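## Task

Get exactly one small part (a block, cylinder or plug) into each pocket of the turntable's trays. A part may be released into one of the lid's chutes from a little above the chute's rim. A pocket sits below a chute only briefly: each green-button press makes the turntable rotate a quarter turn counter-clockwise as seen from above, and 3.8 s after the press a pocket is crossing beneath every chute. A press registers only if the turntable is at rest (white-lit strips on the lid edges mean it is rotating) and only if the button is held down briefly; release it before pressing again. Only 6 quarter turns are available from the button. The turntable must be at rest at the finish. Arm feet, in metres, with heading in degrees counter-clockwise from +x: arm1 x=+0.63 y=+0.13 z=+0.79 facing -137; arm2 x=+0.05 y=+0.63 z=+0.73 facing -50; arm3 x=-0.63 y=-0.05 z=+0.73 facing +47; arm4 x=+0.07 y=-0.63 z=+0.77 facing +131. At the finish every gripper must have released and the arms must be withdrawn; anything held in place only by a robot does not count.

## Robot and tools

Robots: four identical i2rt Big YAM arms named arm1, arm2, arm3, arm4, each with six revolute joints, a two-finger gripper and a wrist camera. Fixed room cameras are cam_corner and cam_top; wrist cameras are arm1_cam_wrist to arm4_cam_wrist. The hand reaches roughly 1.0 m from the joint-1 axis. Loose parts may occasionally get a short nudge from outside.

Frame: a single scene frame with origin on the floor and +z up; arm foot positions and headings are given in the task. The hand point is midway between the fingertips; its z axis runs along the fingers and the fingers close along its y axis. Joint commands themselves are in joint space, not in this frame.

execute_actions(actions, cameras): actions is a list holding one action or none (empty list = just report state and images). An action is an object keyed by arm name; under each arm put "joints", an object of absolute joint targets (never offsets from the current position). Arms and joints left out keep whatever target they had and may still be pushing. Keys and ranges: joint1_rad -2.879 to 2.879 rad (base yaw, positive counter-clockwise from above, 0 = along the foot's heading); joint2_rad 0 to 3.141 rad (shoulder, 0 = upper arm back and about level, larger raises then swings forward); joint3_rad 0 to 3.019 rad (elbow, 0 = folded); joint4_rad -1.692 to 1.57 rad (hand pitch, positive tilts fingers up); joint5_rad -1.57 to 1.57 rad (hand sideways, positive to the arm's right); joint6_rad -2.094 to 2.094 rad (roll, positive clockwise viewed from behind the hand); gripper_m 0 to 0.093 m, the fingertip gap. Completion tolerances are ±0.045, ±0.14, ±0.09, ±0.055, ±0.03, ±0.035 rad and ±0.003 m respectively. All motions in one action start together and finish independently; joints move at different speeds, so the hand may take a wide path. An action lasts at most 15 s. Unknown keys or out-of-range values reject the whole call. cameras: list of names or "all"; omitted/null means all, [] means none.

wait(seconds): 0 to 10 s, commands nothing, returns state and images. Useful to time a drop to the moment a pocket passes under a chute after a button press.

zoom_image(camera, region): region [x0, y0, x1, y1] in pixels of that camera's latest full image, (0,0) top-left, at most 504 by 504.

read_manual(section): returns only licence texts; it moves nothing.

finished_scene(scene): pass the current scene's number to end it permanently; the result says whether the goal was met and gives the next task. Replying without any tool call ends everything.

Result lines: joint_positions gives current angles and gripper_m. joint_status tells how each commanded motion of the last accepted action ended: done, "off_target" (stopped short, may still push), "contact_stop" or "time_out" (target dropped, holds where it stopped, though a timed-out joint may keep a nearby target and keep pushing), "not_followed" (a self/inter-arm clearance check withheld the targets; they may be retried later), "limit_stop_at_motor_heat". on_its_own lists what the arm is doing uncommanded; "held at" is a held target, not a position. Joint torques are raw, offset and noisy drive outputs. The pictures line names the cameras in image order. A reported stop cancels later motion, wait and finished_scene calls in the same reply.

The simulation keeps running while you compose a reply; the turntable keeps turning and robots hold their last command.

Avoid: pressing the button while the lid strips glow or holding it down too long; wasting the limited quarter turns; dropping parts outside chutes or knocking anything out of the work area (that fails the job); two arms pressing into each other (fails and ends the run; the clearance check ignores fingers, gripper housings and wrist cameras and may be late); arms pushing hard on the table or lid, since a Big YAM does not stop at contact. To relieve a pushing joint, command its reported position. Long loaded holds heat motors: MOTOR HOT appears from 85 °C, and at 100 °C an OVER-TEMPERATURE FAULT makes that arm go limp and fall. Drops, slips and slams lower quality. Finish with grippers open, arms clear and the turntable at rest.

Each tool is called after "Emit:" as a command line: name --argument value for each argument, lists and objects as JSON in quotes; but a table of rows of numbers goes row by row, as --pt "numbers of a row", without its own name.

## Session

Emit:
execute_actions --actions '[]'

Scene clock: 0.00 s.
Joint torques (N m, as the arm reports them, + toward a larger angle): no reading
arm1.joint_positions: joint1_rad=+0.307 joint2_rad=+0.447 joint3_rad=+1.452 joint4_rad=-1.527 joint5_rad=+0.017 joint6_rad=+0.006 gripper_m=+0.095
arm1.joint_status: not commanded
arm1.hand: x=+0.5675 y=+0.0297 z=+1.3441 quat_wxyz=(-0.251, -0.748, -0.430, +0.439) (m; scene frame)
arm2.joint_positions: joint1_rad=+0.185 joint2_rad=+0.441 joint3_rad=+1.456 joint4_rad=-1.519 joint5_rad=-0.012 joint6_rad=-0.014 gripper_m=+0.094
arm2.joint_status: not commanded
arm2.hand: x=+0.1546 y=+0.5501 z=+1.2888 quat_wxyz=(-0.474, -0.283, -0.816, +0.171) (m; scene frame)
arm3.joint_positions: joint1_rad=+0.286 joint2_rad=+0.435 joint3_rad=+1.465 joint4_rad=-1.533 joint5_rad=-0.004 joint6_rad=+0.004 gripper_m=+0.094
arm3.joint_status: not commanded
arm3.hand: x=-0.5781 y=+0.0556 z=+1.2882 quat_wxyz=(-0.435, +0.448, -0.733, -0.269) (m; scene frame)
arm4.joint_positions: joint1_rad=-0.734 joint2_rad=+0.439 joint3_rad=+1.477 joint4_rad=-1.525 joint5_rad=-0.008 joint6_rad=-0.005 gripper_m=+0.094
arm4.joint_status: not commanded
arm4.hand: x=+0.0697 y=-0.5074 z=+1.3364 quat_wxyz=(-0.367, +0.605, -0.609, -0.359) (m; scene frame)
pictures: arm1_cam_wrist, arm2_cam_wrist, arm3_cam_wrist, arm4_cam_wrist, cam_corner, cam_top
Images, in order (width x height): arm1_cam_wrist 616x616, arm2_cam_wrist 616x616, arm3_cam_wrist 616x616, arm4_cam_wrist 616x616, cam_corner 896x504, cam_top 896x504.

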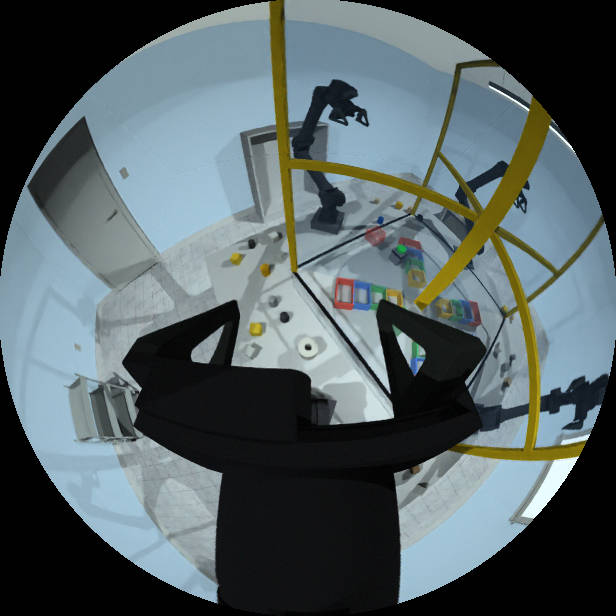

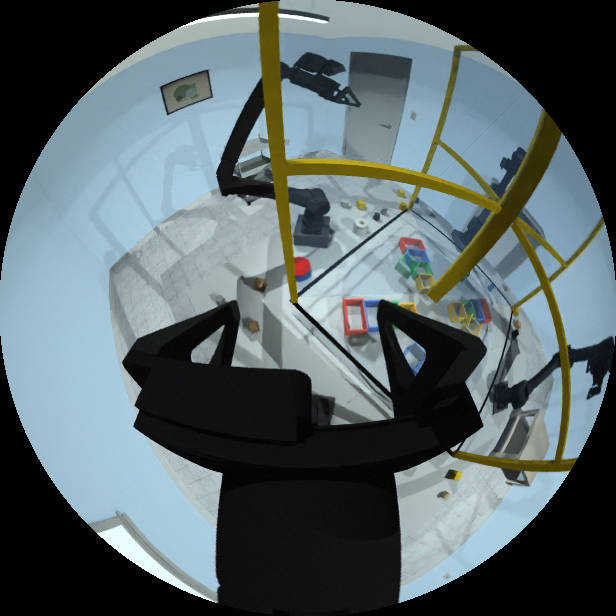

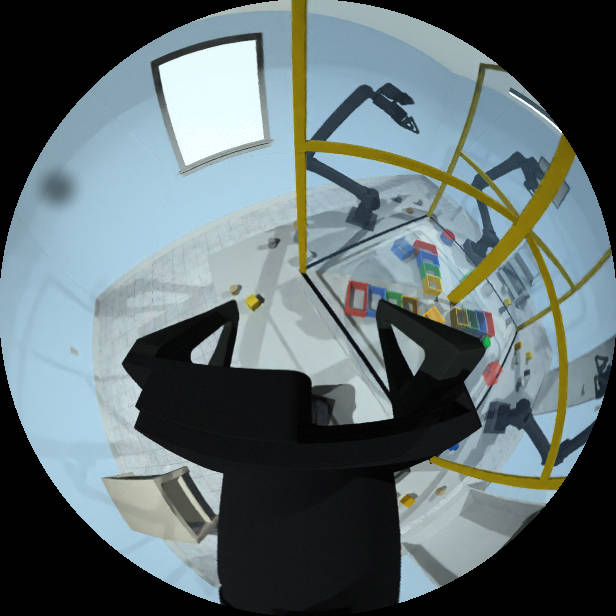

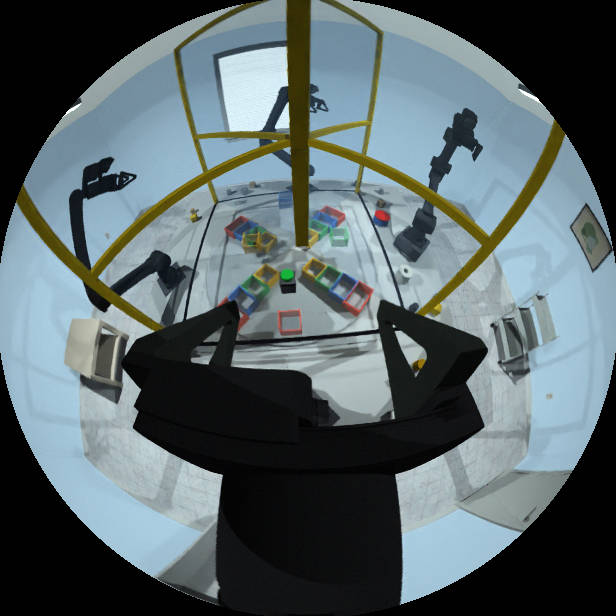

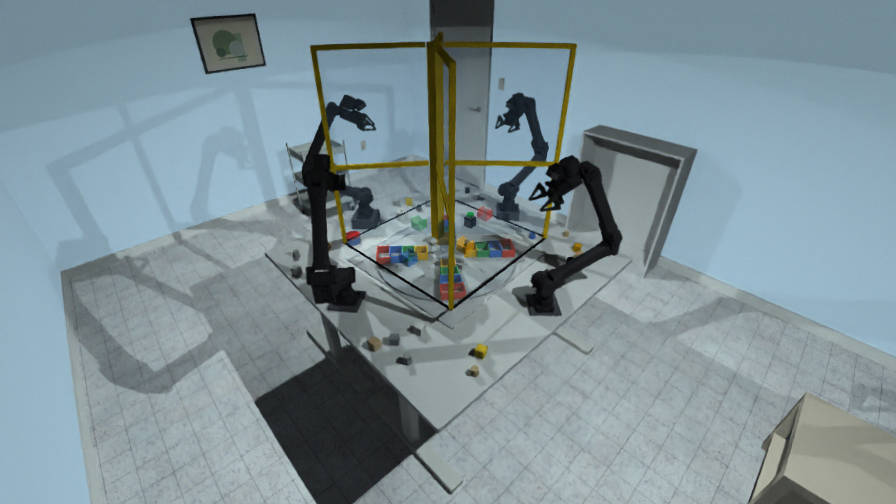

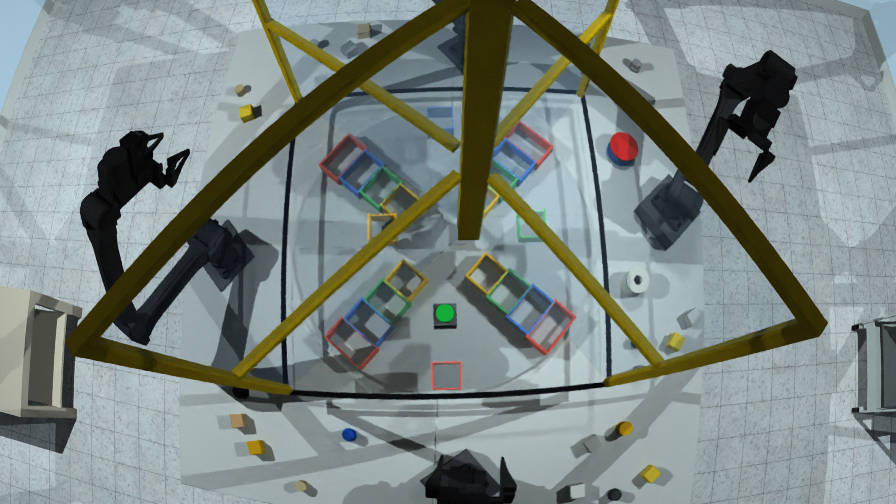

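Emit:
zoom_image --camera "cam_top" --region '[170, 250, 450, 504]'

Emit:
zoom_image --camera "cam_top" --region '[430, 250, 730, 504]'

Emit:
zoom_image --camera "cam_top" --region '[200, 0, 480, 260]'

Emit:
zoom_image --camera "cam_top" --region '[450, 0, 730, 260]'

Emit:
zoom_image --camera "cam_corner" --region '[250, 150, 650, 400]'

Region (170, 250, 450, 504) of cam_top's 896x504 image, scaled by 1.800, with more detail than that image has; it fills the top 457 rows of this view, and the rest is white.

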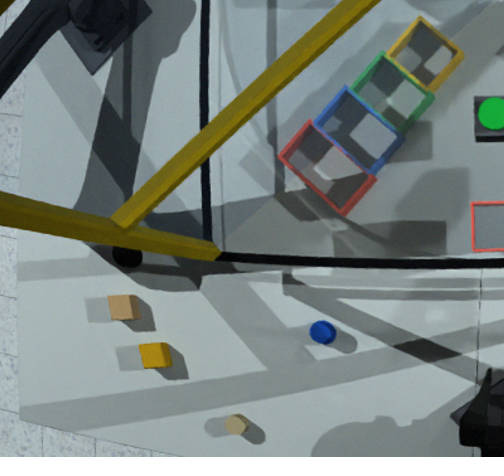

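Region (430, 250, 730, 504) of cam_top's 896x504 image, scaled by 1.680, with more detail than that image has; it fills the top 427 rows of this view, and the rest is white.

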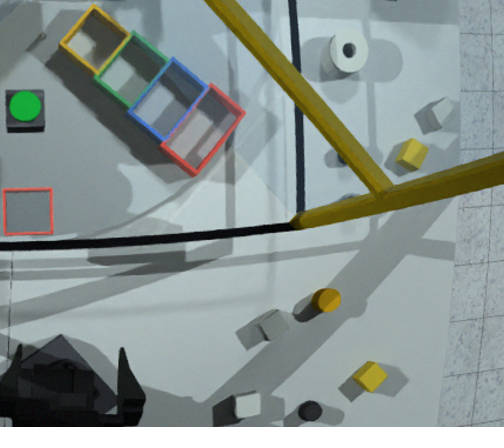

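Region (200, 0, 480, 260) of cam_top's 896x504 image, scaled by 1.800, with more detail than that image has; it fills the top 468 rows of this view, and the rest is white.

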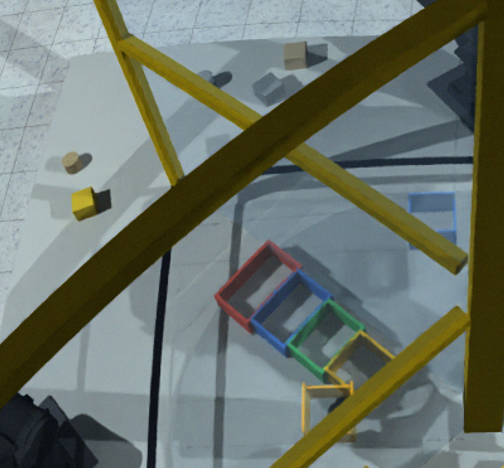

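Region (450, 0, 730, 260) of cam_top's 896x504 image, scaled by 1.800, with more detail than that image has; it fills the top 468 rows of this view, and the rest is white.

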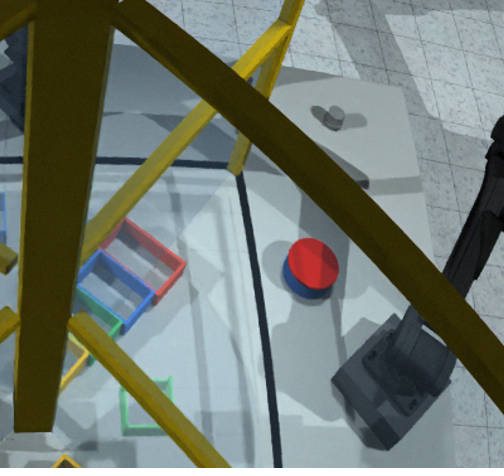

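Region (250, 150, 650, 400) of cam_corner's 896x504 image, scaled by 1.260, with more detail than that image has; it fills the top 315 rows of this view, and the rest is white.

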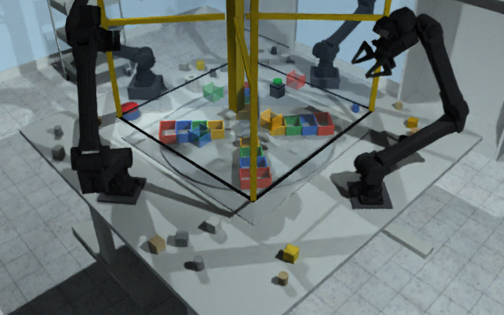

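Emit:
execute_actions --actions '[{"arm1":{"joints":{"joint1_rad":0.8}},"arm2":{"joints":{"joint1_rad":-2.44}},"arm3":{"joints":{"joint1_rad":-2.2}},"arm4":{"joints":{"joint1_rad":-2.2}}}]' --cameras '[]'

Emit:
execute_actions --actions '[{"arm1":{"joints":{"joint2_rad":1.38,"joint3_rad":1.332,"joint4_rad":-1.523}},"arm2":{"joints":{"joint2_rad":1.38,"joint3_rad":1.332,"joint4_rad":-1.523}},"arm3":{"joints":{"joint2_rad":1.38,"joint3_rad":1.332,"joint4_rad":-1.523}},"arm4":{"joints":{"joint2_rad":1.38,"joint3_rad":1.332,"joint4_rad":-1.523}}}]'

Scene clock: 67.40 s.
Joint torques (N m, as the arm reports them, + toward a larger angle): arm1=[0.08 7.55 7.81 1.99 0.11 0.11] | arm2=[ 0.21  4.02  8.12  1.69  0.14 -0.02] | arm3=[ 0.8   6.25  6.77  2.35 -0.02  0.  ] | arm4=[ 0.16  4.76  6.71  1.93  0.09 -0.1 ]
arm1.joint_positions: joint1_rad=+0.789 joint2_rad=+0.447 joint3_rad=+1.452 joint4_rad=-1.527 joint5_rad=+0.017 joint6_rad=+0.006 gripper_m=+0.095
arm1.joint_status: all done
arm1.hand: x=+0.6258 y=+0.0119 z=+1.3440 quat_wxyz=(-0.347, -0.622, -0.597, +0.368) (m; scene frame)
arm2.joint_positions: joint1_rad=-2.434 joint2_rad=+0.441 joint3_rad=+1.456 joint4_rad=-1.519 joint5_rad=-0.012 joint6_rad=-0.014 gripper_m=+0.094
arm2.joint_status: all done
arm2.hand: x=-0.0667 y=+0.6477 z=+1.2913 quat_wxyz=(+0.041, -0.856, +0.063, +0.511) (m; scene frame)
arm3.joint_positions: joint1_rad=-2.190 joint2_rad=+0.435 joint3_rad=+1.465 joint4_rad=-1.533 joint5_rad=-0.004 joint6_rad=+0.004 gripper_m=+0.094
arm3.joint_status: all done
arm3.hand: x=-0.6090 y=-0.1673 z=+1.2869 quat_wxyz=(-0.394, -0.549, -0.664, +0.318) (m; scene frame)
arm4.joint_positions: joint1_rad=-2.196 joint2_rad=+0.439 joint3_rad=+1.477 joint4_rad=-1.525 joint5_rad=-0.008 joint6_rad=-0.005 gripper_m=+0.094
arm4.joint_status: all done
arm4.hand: x=+0.1868 y=-0.6149 z=+1.3377 quat_wxyz=(-0.517, +0.044, -0.854, -0.022) (m; scene frame)
pictures: none
No camera images: the call's "cameras" was empty. Leave "cameras" out to get every camera's image.

Scene clock: 68.93 s.
Joint torques (N m, as the arm reports them, + toward a larger angle): arm1=[  0.07 -12.34  10.45   0.37   0.11   0.11] | arm2=[ 0.04 -9.73  9.87  0.06  0.15 -0.03] | arm3=[  0.3  -11.77   8.48   0.79  -0.03  -0.02] | arm4=[  0.33 -11.77   8.13   0.19   0.08  -0.09]
arm1.joint_positions: joint1_rad=+0.789 joint2_rad=+1.388 joint3_rad=+1.317 joint4_rad=-1.527 joint5_rad=+0.017 joint6_rad=+0.006 gripper_m=+0.095
arm1.joint_status: all done
arm1.hand: x=+0.6167 y=-0.2581 z=+1.0342 quat_wxyz=(+0.013, -0.719, -0.695, +0.002) (m; scene frame)
arm2.joint_positions: joint1_rad=-2.434 joint2_rad=+1.376 joint3_rad=+1.329 joint4_rad=-1.520 joint5_rad=-0.012 joint6_rad=-0.014 gripper_m=+0.094
arm2.joint_status: all done
arm2.hand: x=-0.3386 y=+0.6939 z=+0.9865 quat_wxyz=(-0.005, -0.997, +0.077, +0.008) (m; scene frame)
arm3.joint_positions: joint1_rad=-2.190 joint2_rad=+1.389 joint3_rad=+1.325 joint4_rad=-1.532 joint5_rad=-0.004 joint6_rad=+0.004 gripper_m=+0.094
arm3.joint_status: all done
arm3.hand: x=-0.5549 y=-0.4365 z=+0.9703 quat_wxyz=(+0.009, -0.637, -0.771, -0.013) (m; scene frame)
arm4.joint_positions: joint1_rad=-2.196 joint2_rad=+1.391 joint3_rad=+1.325 joint4_rad=-1.525 joint5_rad=-0.008 joint6_rad=-0.005 gripper_m=+0.094
arm4.joint_status: all done
arm4.hand: x=+0.4655 y=-0.5919 z=+1.0163 quat_wxyz=(+0.008, +0.047, -0.999, +0.000) (m; scene frame)
pictures: arm1_cam_wrist, arm2_cam_wrist, arm3_cam_wrist, arm4_cam_wrist, cam_corner, cam_top
camera_calibration (this result's frames):
arm1_cam_wrist: T_world_to_cam=[[-0.998244, 0.0450015, 0.0385204, 0.582449], [0.0591472, 0.792896, 0.60648, -0.456967], [-0.00325019, 0.607693, -0.794165, 1.10211], [0, 0, 0, 1]] pos_world=[0.612036, -0.333631, 1.12997]
arm2_cam_wrist: T_world_to_cam=[[0.165809, 0.985941, -0.0206926, -0.603602], [0.809941, -0.12418, 0.573215, -0.201309], [0.562586, -0.111804, -0.819144, 1.19999], [0, 0, 0, 1]] pos_world=[-0.411966, 0.704281, 1.08587]
arm3_cam_wrist: T_world_to_cam=[[-0.981522, -0.191309, 0.00386461, -0.631454], [-0.149133, 0.777476, 0.610976, -0.329443], [-0.11989, 0.59911, -0.79164, 1.09063], [0, 0, 0, 1]] pos_world=[-0.538161, -0.518078, 1.06711]
arm4_cam_wrist: T_world_to_cam=[[0.0825201, -0.996531, 0.0107686, -0.643766], [-0.79538, -0.0593451, 0.603198, -0.273302], [-0.600467, -0.0583412, -0.797518, 1.17859], [0, 0, 0, 1]] pos_world=[0.54345, -0.588992, 1.11174]
Images, in order (width x height): arm1_cam_wrist 616x616, arm2_cam_wrist 616x616, arm3_cam_wrist 616x616, arm4_cam_wrist 616x616, cam_corner 896x504, cam_top 896x504.

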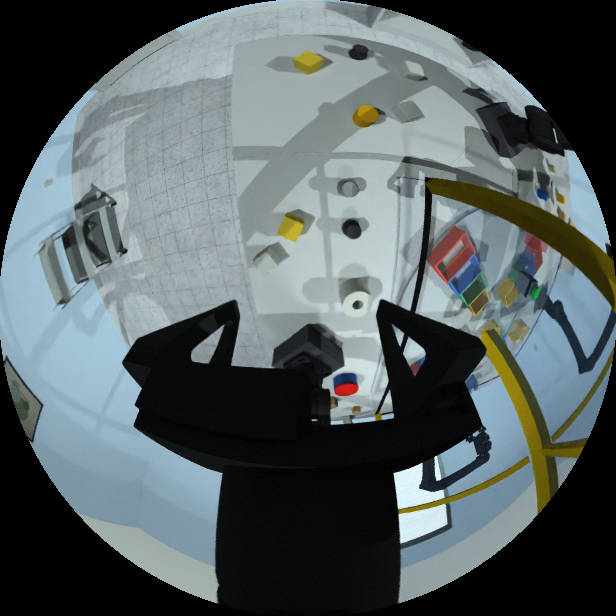

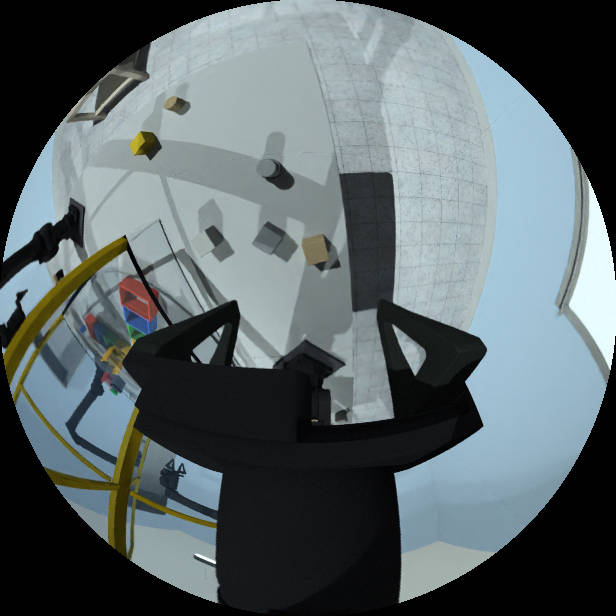

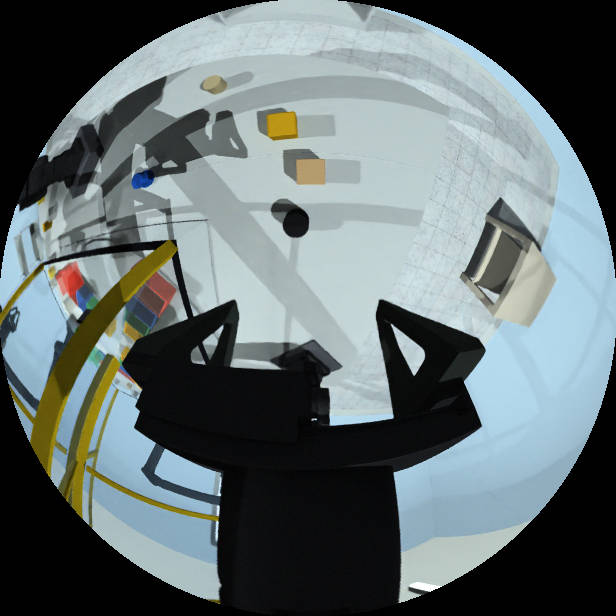

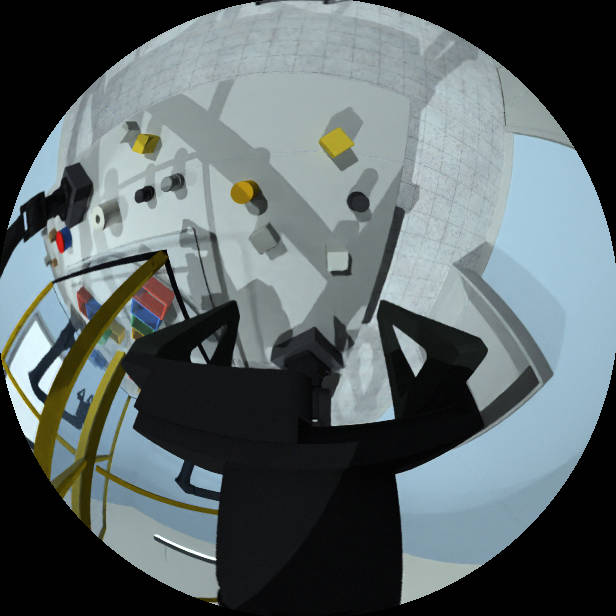

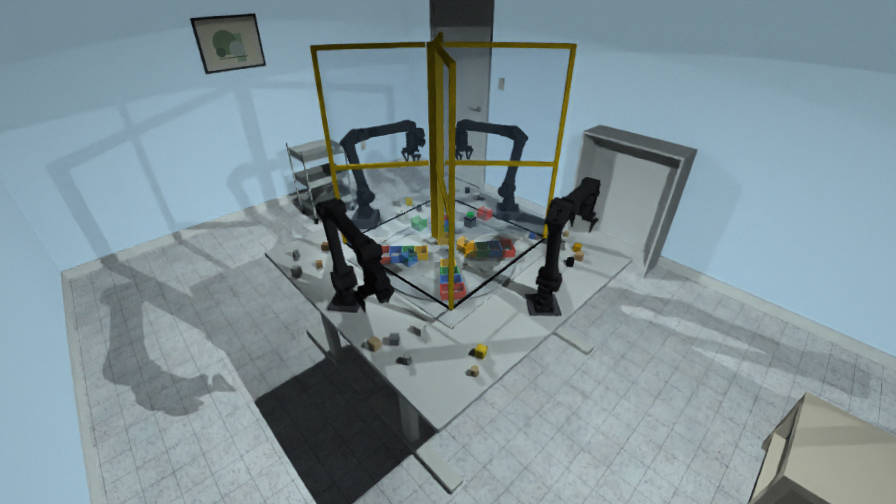

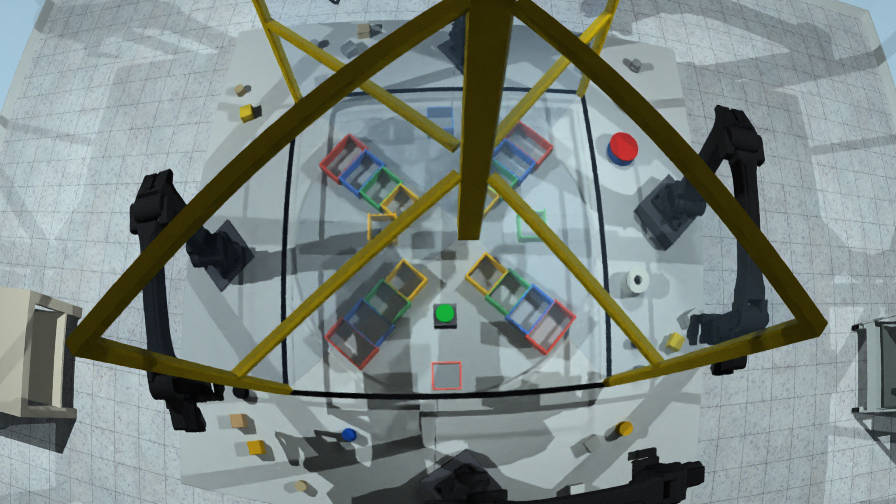

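Emit:
execute_actions --actions '[{"arm1":{"joints":{"joint1_rad":0.82,"joint2_rad":1.492,"joint3_rad":0.886,"joint4_rad":-0.965,"joint6_rad":0.38}},"arm2":{"joints":{"joint1_rad":-2.45,"joint2_rad":1.37,"joint3_rad":0.93,"joint4_rad":-1.131,"joint6_rad":-0.17}},"arm3":{"joints":{"joint1_rad":-2.204,"joint2_rad":1.672,"joint3_rad":1.302,"joint4_rad":-1.201}},"arm4":{"joints":{"joint1_rad":-2.412,"joint2_rad":1.349,"joint3_rad":0.8,"joint4_rad":-1.022,"joint6_rad":-0.2}}}]' --cameras '["arm1_cam_wrist","arm2_cam_wrist","arm3_cam_wrist","arm4_cam_wrist"]'

Scene clock: 116.33 s.
Joint torques (N m, as the arm reports them, + toward a larger angle): arm1=[  0.   -12.86   8.28   0.85   0.15   0.26] | arm2=[ 0.07 -9.19  8.52  0.56  0.13 -0.21] | arm3=[  0.42 -15.99   7.93   1.06  -0.04   0.  ] | arm4=[ 1.31 -8.18  6.5   0.75  0.07 -0.2 ]
arm1.joint_positions: joint1_rad=+0.810 joint2_rad=+1.507 joint3_rad=+0.878 joint4_rad=-0.980 joint5_rad=+0.017 joint6_rad=+0.366 gripper_m=+0.095
arm1.joint_status: all done
arm1.hand: x=+0.6240 y=-0.2317 z=+0.8341 quat_wxyz=(+0.017, -0.826, -0.563, +0.001) (m; scene frame)
arm2.joint_positions: joint1_rad=-2.441 joint2_rad=+1.376 joint3_rad=+0.933 joint4_rad=-1.141 joint5_rad=-0.012 joint6_rad=-0.156 gripper_m=+0.094
arm2.joint_status: all done
arm2.hand: x=-0.2996 y=+0.6898 z=+0.8402 quat_wxyz=(-0.006, -1.000, +0.009, +0.000) (m; scene frame)
arm3.joint_positions: joint1_rad=-2.190 joint2_rad=+1.681 joint3_rad=+1.290 joint4_rad=-1.215 joint5_rad=-0.004 joint6_rad=+0.004 gripper_m=+0.094
arm3.joint_status: all done
arm3.hand: x=-0.5390 y=-0.5147 z=+0.8331 quat_wxyz=(+0.013, -0.637, -0.771, -0.016) (m; scene frame)
arm4.joint_positions: joint1_rad=-2.419 joint2_rad=+1.352 joint3_rad=+0.798 joint4_rad=-1.037 joint5_rad=-0.008 joint6_rad=-0.190 gripper_m=+0.094
arm4.joint_status: all done
arm4.hand: x=+0.3940 y=-0.6719 z=+0.8405 quat_wxyz=(+0.007, +0.028, -1.000, -0.002) (m; scene frame)
pictures: arm1_cam_wrist, arm2_cam_wrist, arm3_cam_wrist, arm4_cam_wrist
camera_calibration (this result's frames):
arm1_cam_wrist: T_world_to_cam=[[-0.925866, 0.374957, 0.0466787, 0.620795], [0.324393, 0.725438, 0.607049, -0.538543], [0.193755, 0.577189, -0.793292, 0.796411], [0, 0, 0, 1]] pos_world=[0.595164, -0.301771, 0.929731]
arm2_cam_wrist: T_world_to_cam=[[0.0307617, 0.999306, -0.0210292, -0.658442], [0.810325, -0.012616, 0.585845, -0.237026], [0.585172, -0.0350621, -0.810151, 1.00399], [0, 0, 0, 1]] pos_world=[-0.375184, 0.690197, 0.938398]
arm3_cam_wrist: T_world_to_cam=[[-0.981506, -0.191392, 0.00386853, -0.630283], [-0.147999, 0.771483, 0.618797, -0.191391], [-0.121417, 0.606781, -0.785541, 1.02879], [0, 0, 0, 1]] pos_world=[-0.522039, -0.597229, 0.92903]
arm4_cam_wrist: T_world_to_cam=[[0.0440427, -0.999005, 0.00702987, -0.699101], [-0.798608, -0.0309783, 0.601054, -0.206711], [-0.600238, -0.0320861, -0.799178, 1.00973], [0, 0, 0, 1]] pos_world=[0.471787, -0.67241, 0.936112]
Images, in order (width x height): arm1_cam_wrist 616x616, arm2_cam_wrist 616x616, arm3_cam_wrist 616x616, arm4_cam_wrist 616x616.

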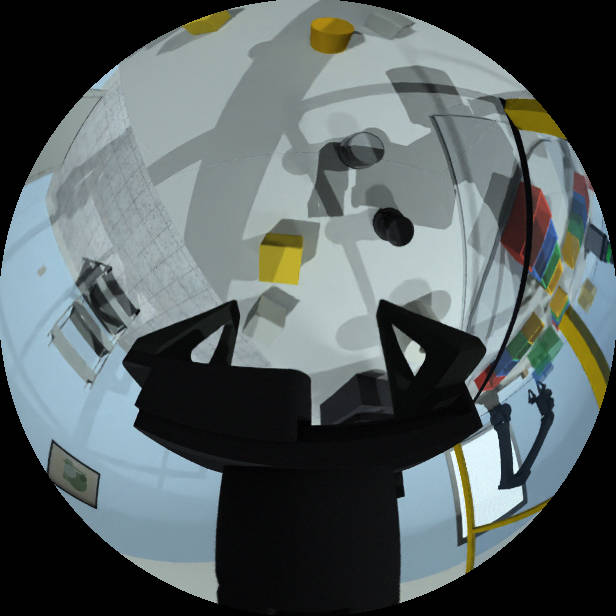

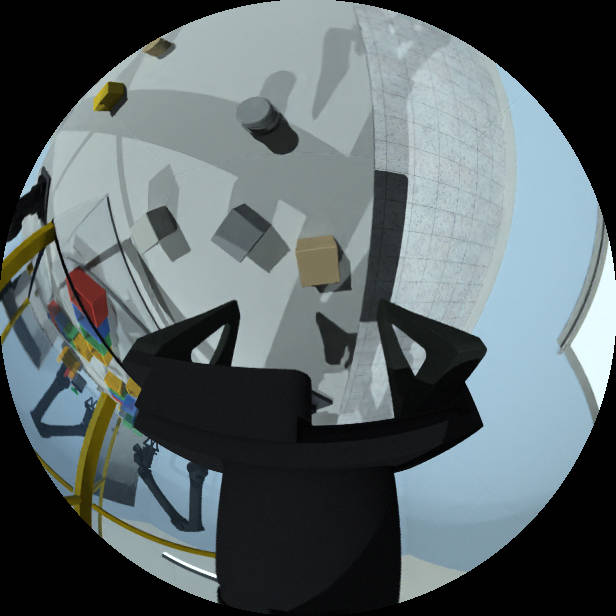

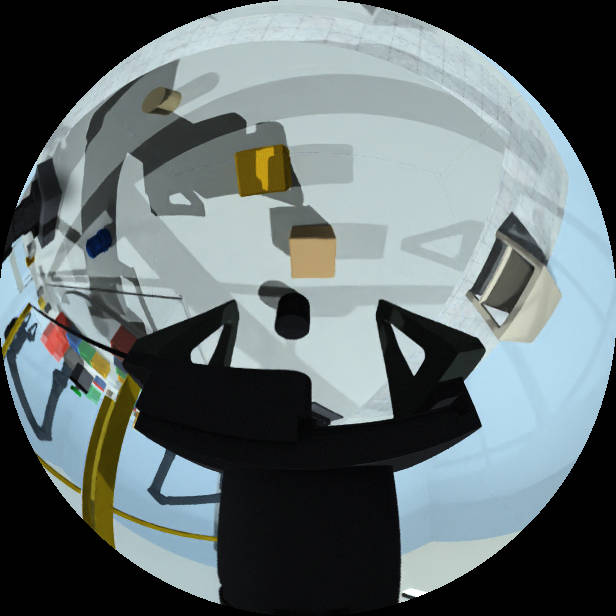

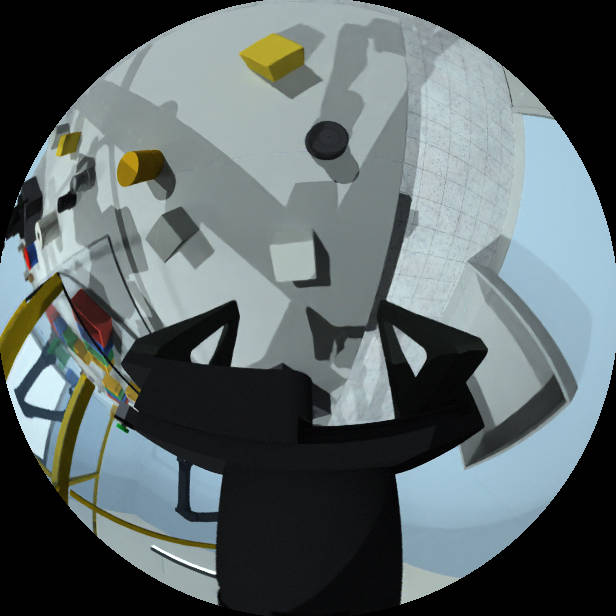

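Emit:
execute_actions --actions '[{"arm1":{"joints":{"joint1_rad":0.882,"joint2_rad":1.6,"joint3_rad":0.84,"joint4_rad":-0.78,"joint6_rad":0.47}},"arm2":{"joints":{"joint1_rad":-2.478,"joint2_rad":1.539,"joint3_rad":0.796,"joint4_rad":-0.815}},"arm3":{"joints":{"joint1_rad":-2.215,"joint2_rad":1.79,"joint3_rad":1.185,"joint4_rad":-0.935}},"arm4":{"joints":{"joint1_rad":-2.38,"joint2_rad":1.563,"joint3_rad":0.686,"joint4_rad":-0.68}}}]' --cameras '[]'

Emit:
execute_actions --actions '[{"arm1":{"joints":{"joint2_rad":1.695,"joint3_rad":0.805,"joint4_rad":-0.635}}}]' --cameras '["arm1_cam_wrist","arm2_cam_wrist","arm3_cam_wrist","arm4_cam_wrist"]'

Scene clock: 128.83 s.
Joint torques (N m, as the arm reports them, + toward a larger angle): arm1=[ -0.5  -12.85   7.4    0.97   0.16   0.23] | arm2=[  0.19 -10.25   7.7    0.62   0.13  -0.2 ] | arm3=[  0.66 -17.36   6.97   1.14  -0.06  -0.01] | arm4=[  0.75 -10.73   5.24   0.65   0.09  -0.21]
arm1.joint_positions: joint1_rad=+0.878 joint2_rad=+1.606 joint3_rad=+0.835 joint4_rad=-0.796 joint5_rad=+0.017 joint6_rad=+0.457 gripper_m=+0.095
arm1.joint_status: all done
arm1.hand: x=+0.6495 y=-0.2445 z=+0.7862 quat_wxyz=(-0.001, -0.832, -0.554, +0.013) (m; scene frame)
arm2.joint_positions: joint1_rad=-2.473 joint2_rad=+1.548 joint3_rad=+0.791 joint4_rad=-0.824 joint5_rad=-0.012 joint6_rad=-0.157 gripper_m=+0.094
arm2.joint_status: all done
arm2.hand: x=-0.2977 y=+0.7013 z=+0.7371 quat_wxyz=(-0.006, -1.000, +0.025, +0.001) (m; scene frame)
arm3.joint_positions: joint1_rad=-2.205 joint2_rad=+1.801 joint3_rad=+1.175 joint4_rad=-0.950 joint5_rad=-0.003 joint6_rad=+0.005 gripper_m=+0.094
arm3.joint_status: all done
arm3.hand: x=-0.5445 y=-0.5224 z=+0.7388 quat_wxyz=(+0.001, -0.643, -0.766, -0.006) (m; scene frame)
arm4.joint_positions: joint1_rad=-2.383 joint2_rad=+1.580 joint3_rad=+0.678 joint4_rad=-0.694 joint5_rad=-0.008 joint6_rad=-0.190 gripper_m=+0.094
arm4.joint_status: all done
arm4.hand: x=+0.3941 y=-0.6607 z=+0.7355 quat_wxyz=(+0.009, +0.047, -0.999, -0.002) (m; scene frame)
pictures: none
No camera images: the call's "cameras" was empty. Leave "cameras" out to get every camera's image.

Scene clock: 129.70 s.
Joint torques (N m, as the arm reports them, + toward a larger angle): arm1=[ -0.49 -13.31   6.49   1.     0.16   0.23] | arm2=[  0.29 -10.55   7.65   0.51   0.12  -0.21] | arm3=[  0.84 -17.24   7.04   1.2   -0.08  -0.02] | arm4=[  0.75 -11.04   5.22   0.69   0.09  -0.18]
arm1.joint_positions: joint1_rad=+0.878 joint2_rad=+1.698 joint3_rad=+0.801 joint4_rad=-0.651 joint5_rad=+0.017 joint6_rad=+0.457 gripper_m=+0.095
arm1.joint_status: all done
arm1.hand: x=+0.6495 y=-0.2480 z=+0.7447 quat_wxyz=(-0.009, -0.832, -0.554, +0.018) (m; scene frame)
arm2.joint_positions: joint1_rad=-2.473 joint2_rad=+1.548 joint3_rad=+0.791 joint4_rad=-0.824 joint5_rad=-0.012 joint6_rad=-0.157 gripper_m=+0.094
arm2.joint_status: not commanded
arm2.hand: x=-0.2977 y=+0.7013 z=+0.7371 quat_wxyz=(-0.006, -1.000, +0.025, +0.001) (m; scene frame)
arm3.joint_positions: joint1_rad=-2.205 joint2_rad=+1.801 joint3_rad=+1.175 joint4_rad=-0.950 joint5_rad=-0.003 joint6_rad=+0.005 gripper_m=+0.094
arm3.joint_status: not commanded
arm3.hand: x=-0.5445 y=-0.5224 z=+0.7388 quat_wxyz=(+0.001, -0.643, -0.766, -0.006) (m; scene frame)
arm4.joint_positions: joint1_rad=-2.383 joint2_rad=+1.580 joint3_rad=+0.678 joint4_rad=-0.694 joint5_rad=-0.008 joint6_rad=-0.190 gripper_m=+0.094
arm4.joint_status: not commanded
arm4.hand: x=+0.3941 y=-0.6607 z=+0.7355 quat_wxyz=(+0.009, +0.047, -0.999, -0.002) (m; scene frame)
pictures: arm1_cam_wrist, arm2_cam_wrist, arm3_cam_wrist, arm4_cam_wrist
camera_calibration (this result's frames):
arm1_cam_wrist: T_world_to_cam=[[-0.917324, 0.39754, 0.0218828, 0.673146], [0.34016, 0.753986, 0.561957, -0.450287], [0.206901, 0.522941, -0.826877, 0.73303], [0, 0, 0, 1]] pos_world=[0.618998, -0.311424, 0.844437]
arm2_cam_wrist: T_world_to_cam=[[0.0627016, 0.997812, -0.0209893, -0.661608], [0.81109, -0.0386911, 0.58364, -0.157886], [0.581551, -0.0536195, -0.811741, 0.932848], [0, 0, 0, 1]] pos_world=[-0.372955, 0.70407, 0.835493]
arm3_cam_wrist: T_world_to_cam=[[-0.984484, -0.1754, 0.00507865, -0.631011], [-0.138012, 0.791859, 0.594905, -0.0941537], [-0.108368, 0.584974, -0.80378, 0.967965], [0, 0, 0, 1]] pos_world=[-0.529318, -0.602357, 0.837248]
arm4_cam_wrist: T_world_to_cam=[[0.0805962, -0.996727, 0.00633357, -0.699498], [-0.793832, -0.0603447, 0.605136, -0.167508], [-0.602773, -0.0537995, -0.796097, 0.910582], [0, 0, 0, 1]] pos_world=[0.472278, -0.658327, 0.830707]
Images, in order (width x height): arm1_cam_wrist 616x616, arm2_cam_wrist 616x616, arm3_cam_wrist 616x616, arm4_cam_wrist 616x616.

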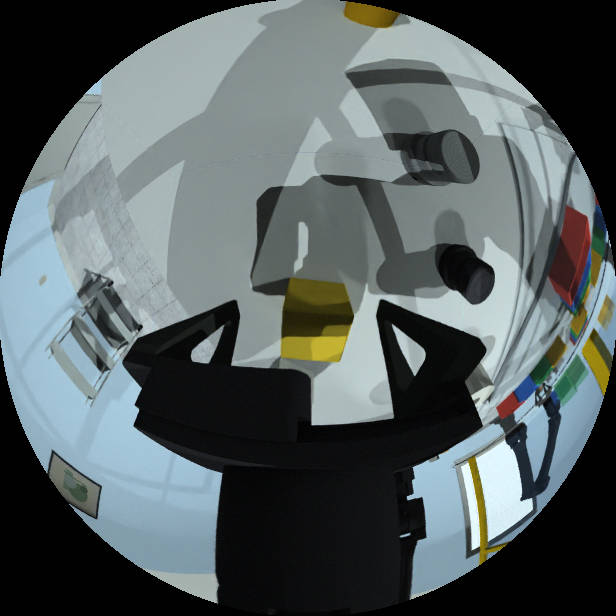

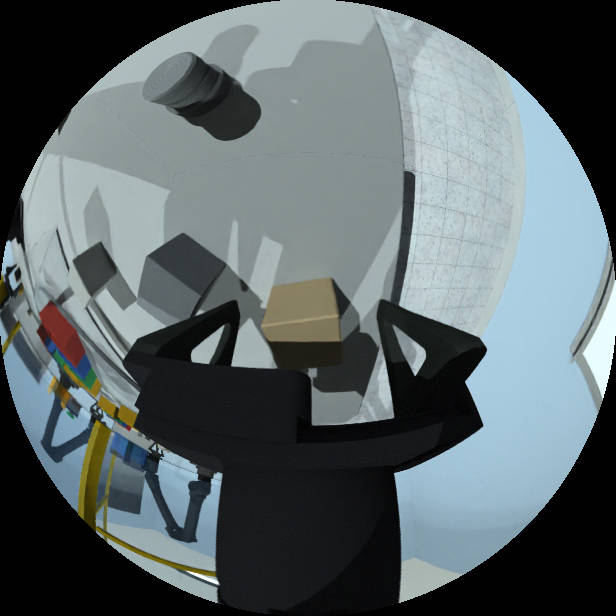

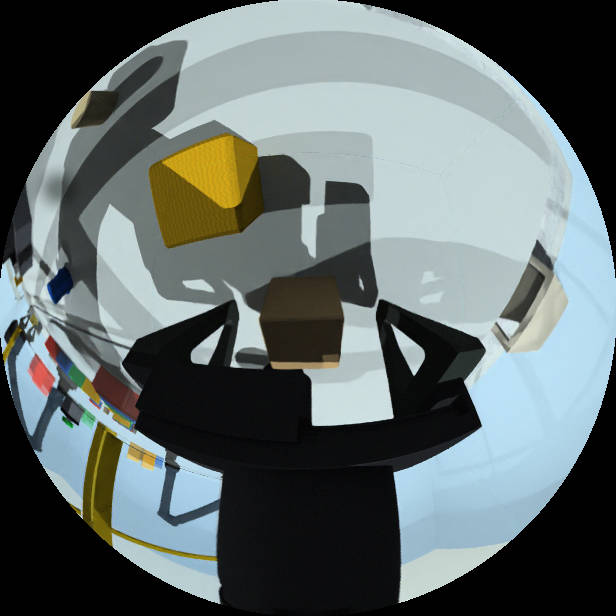

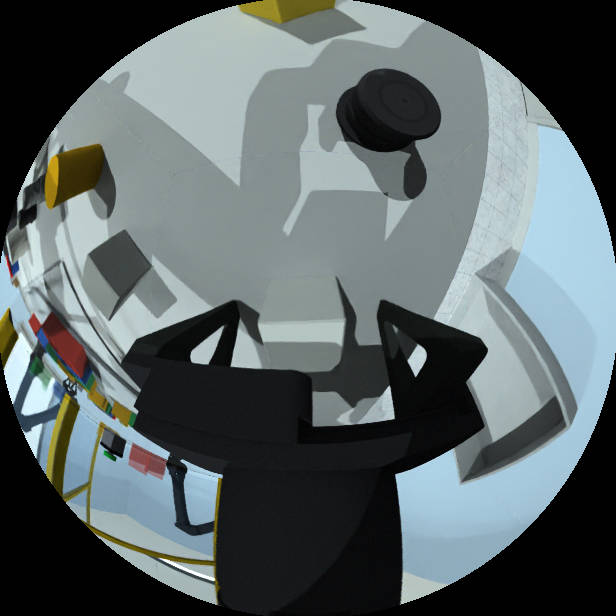

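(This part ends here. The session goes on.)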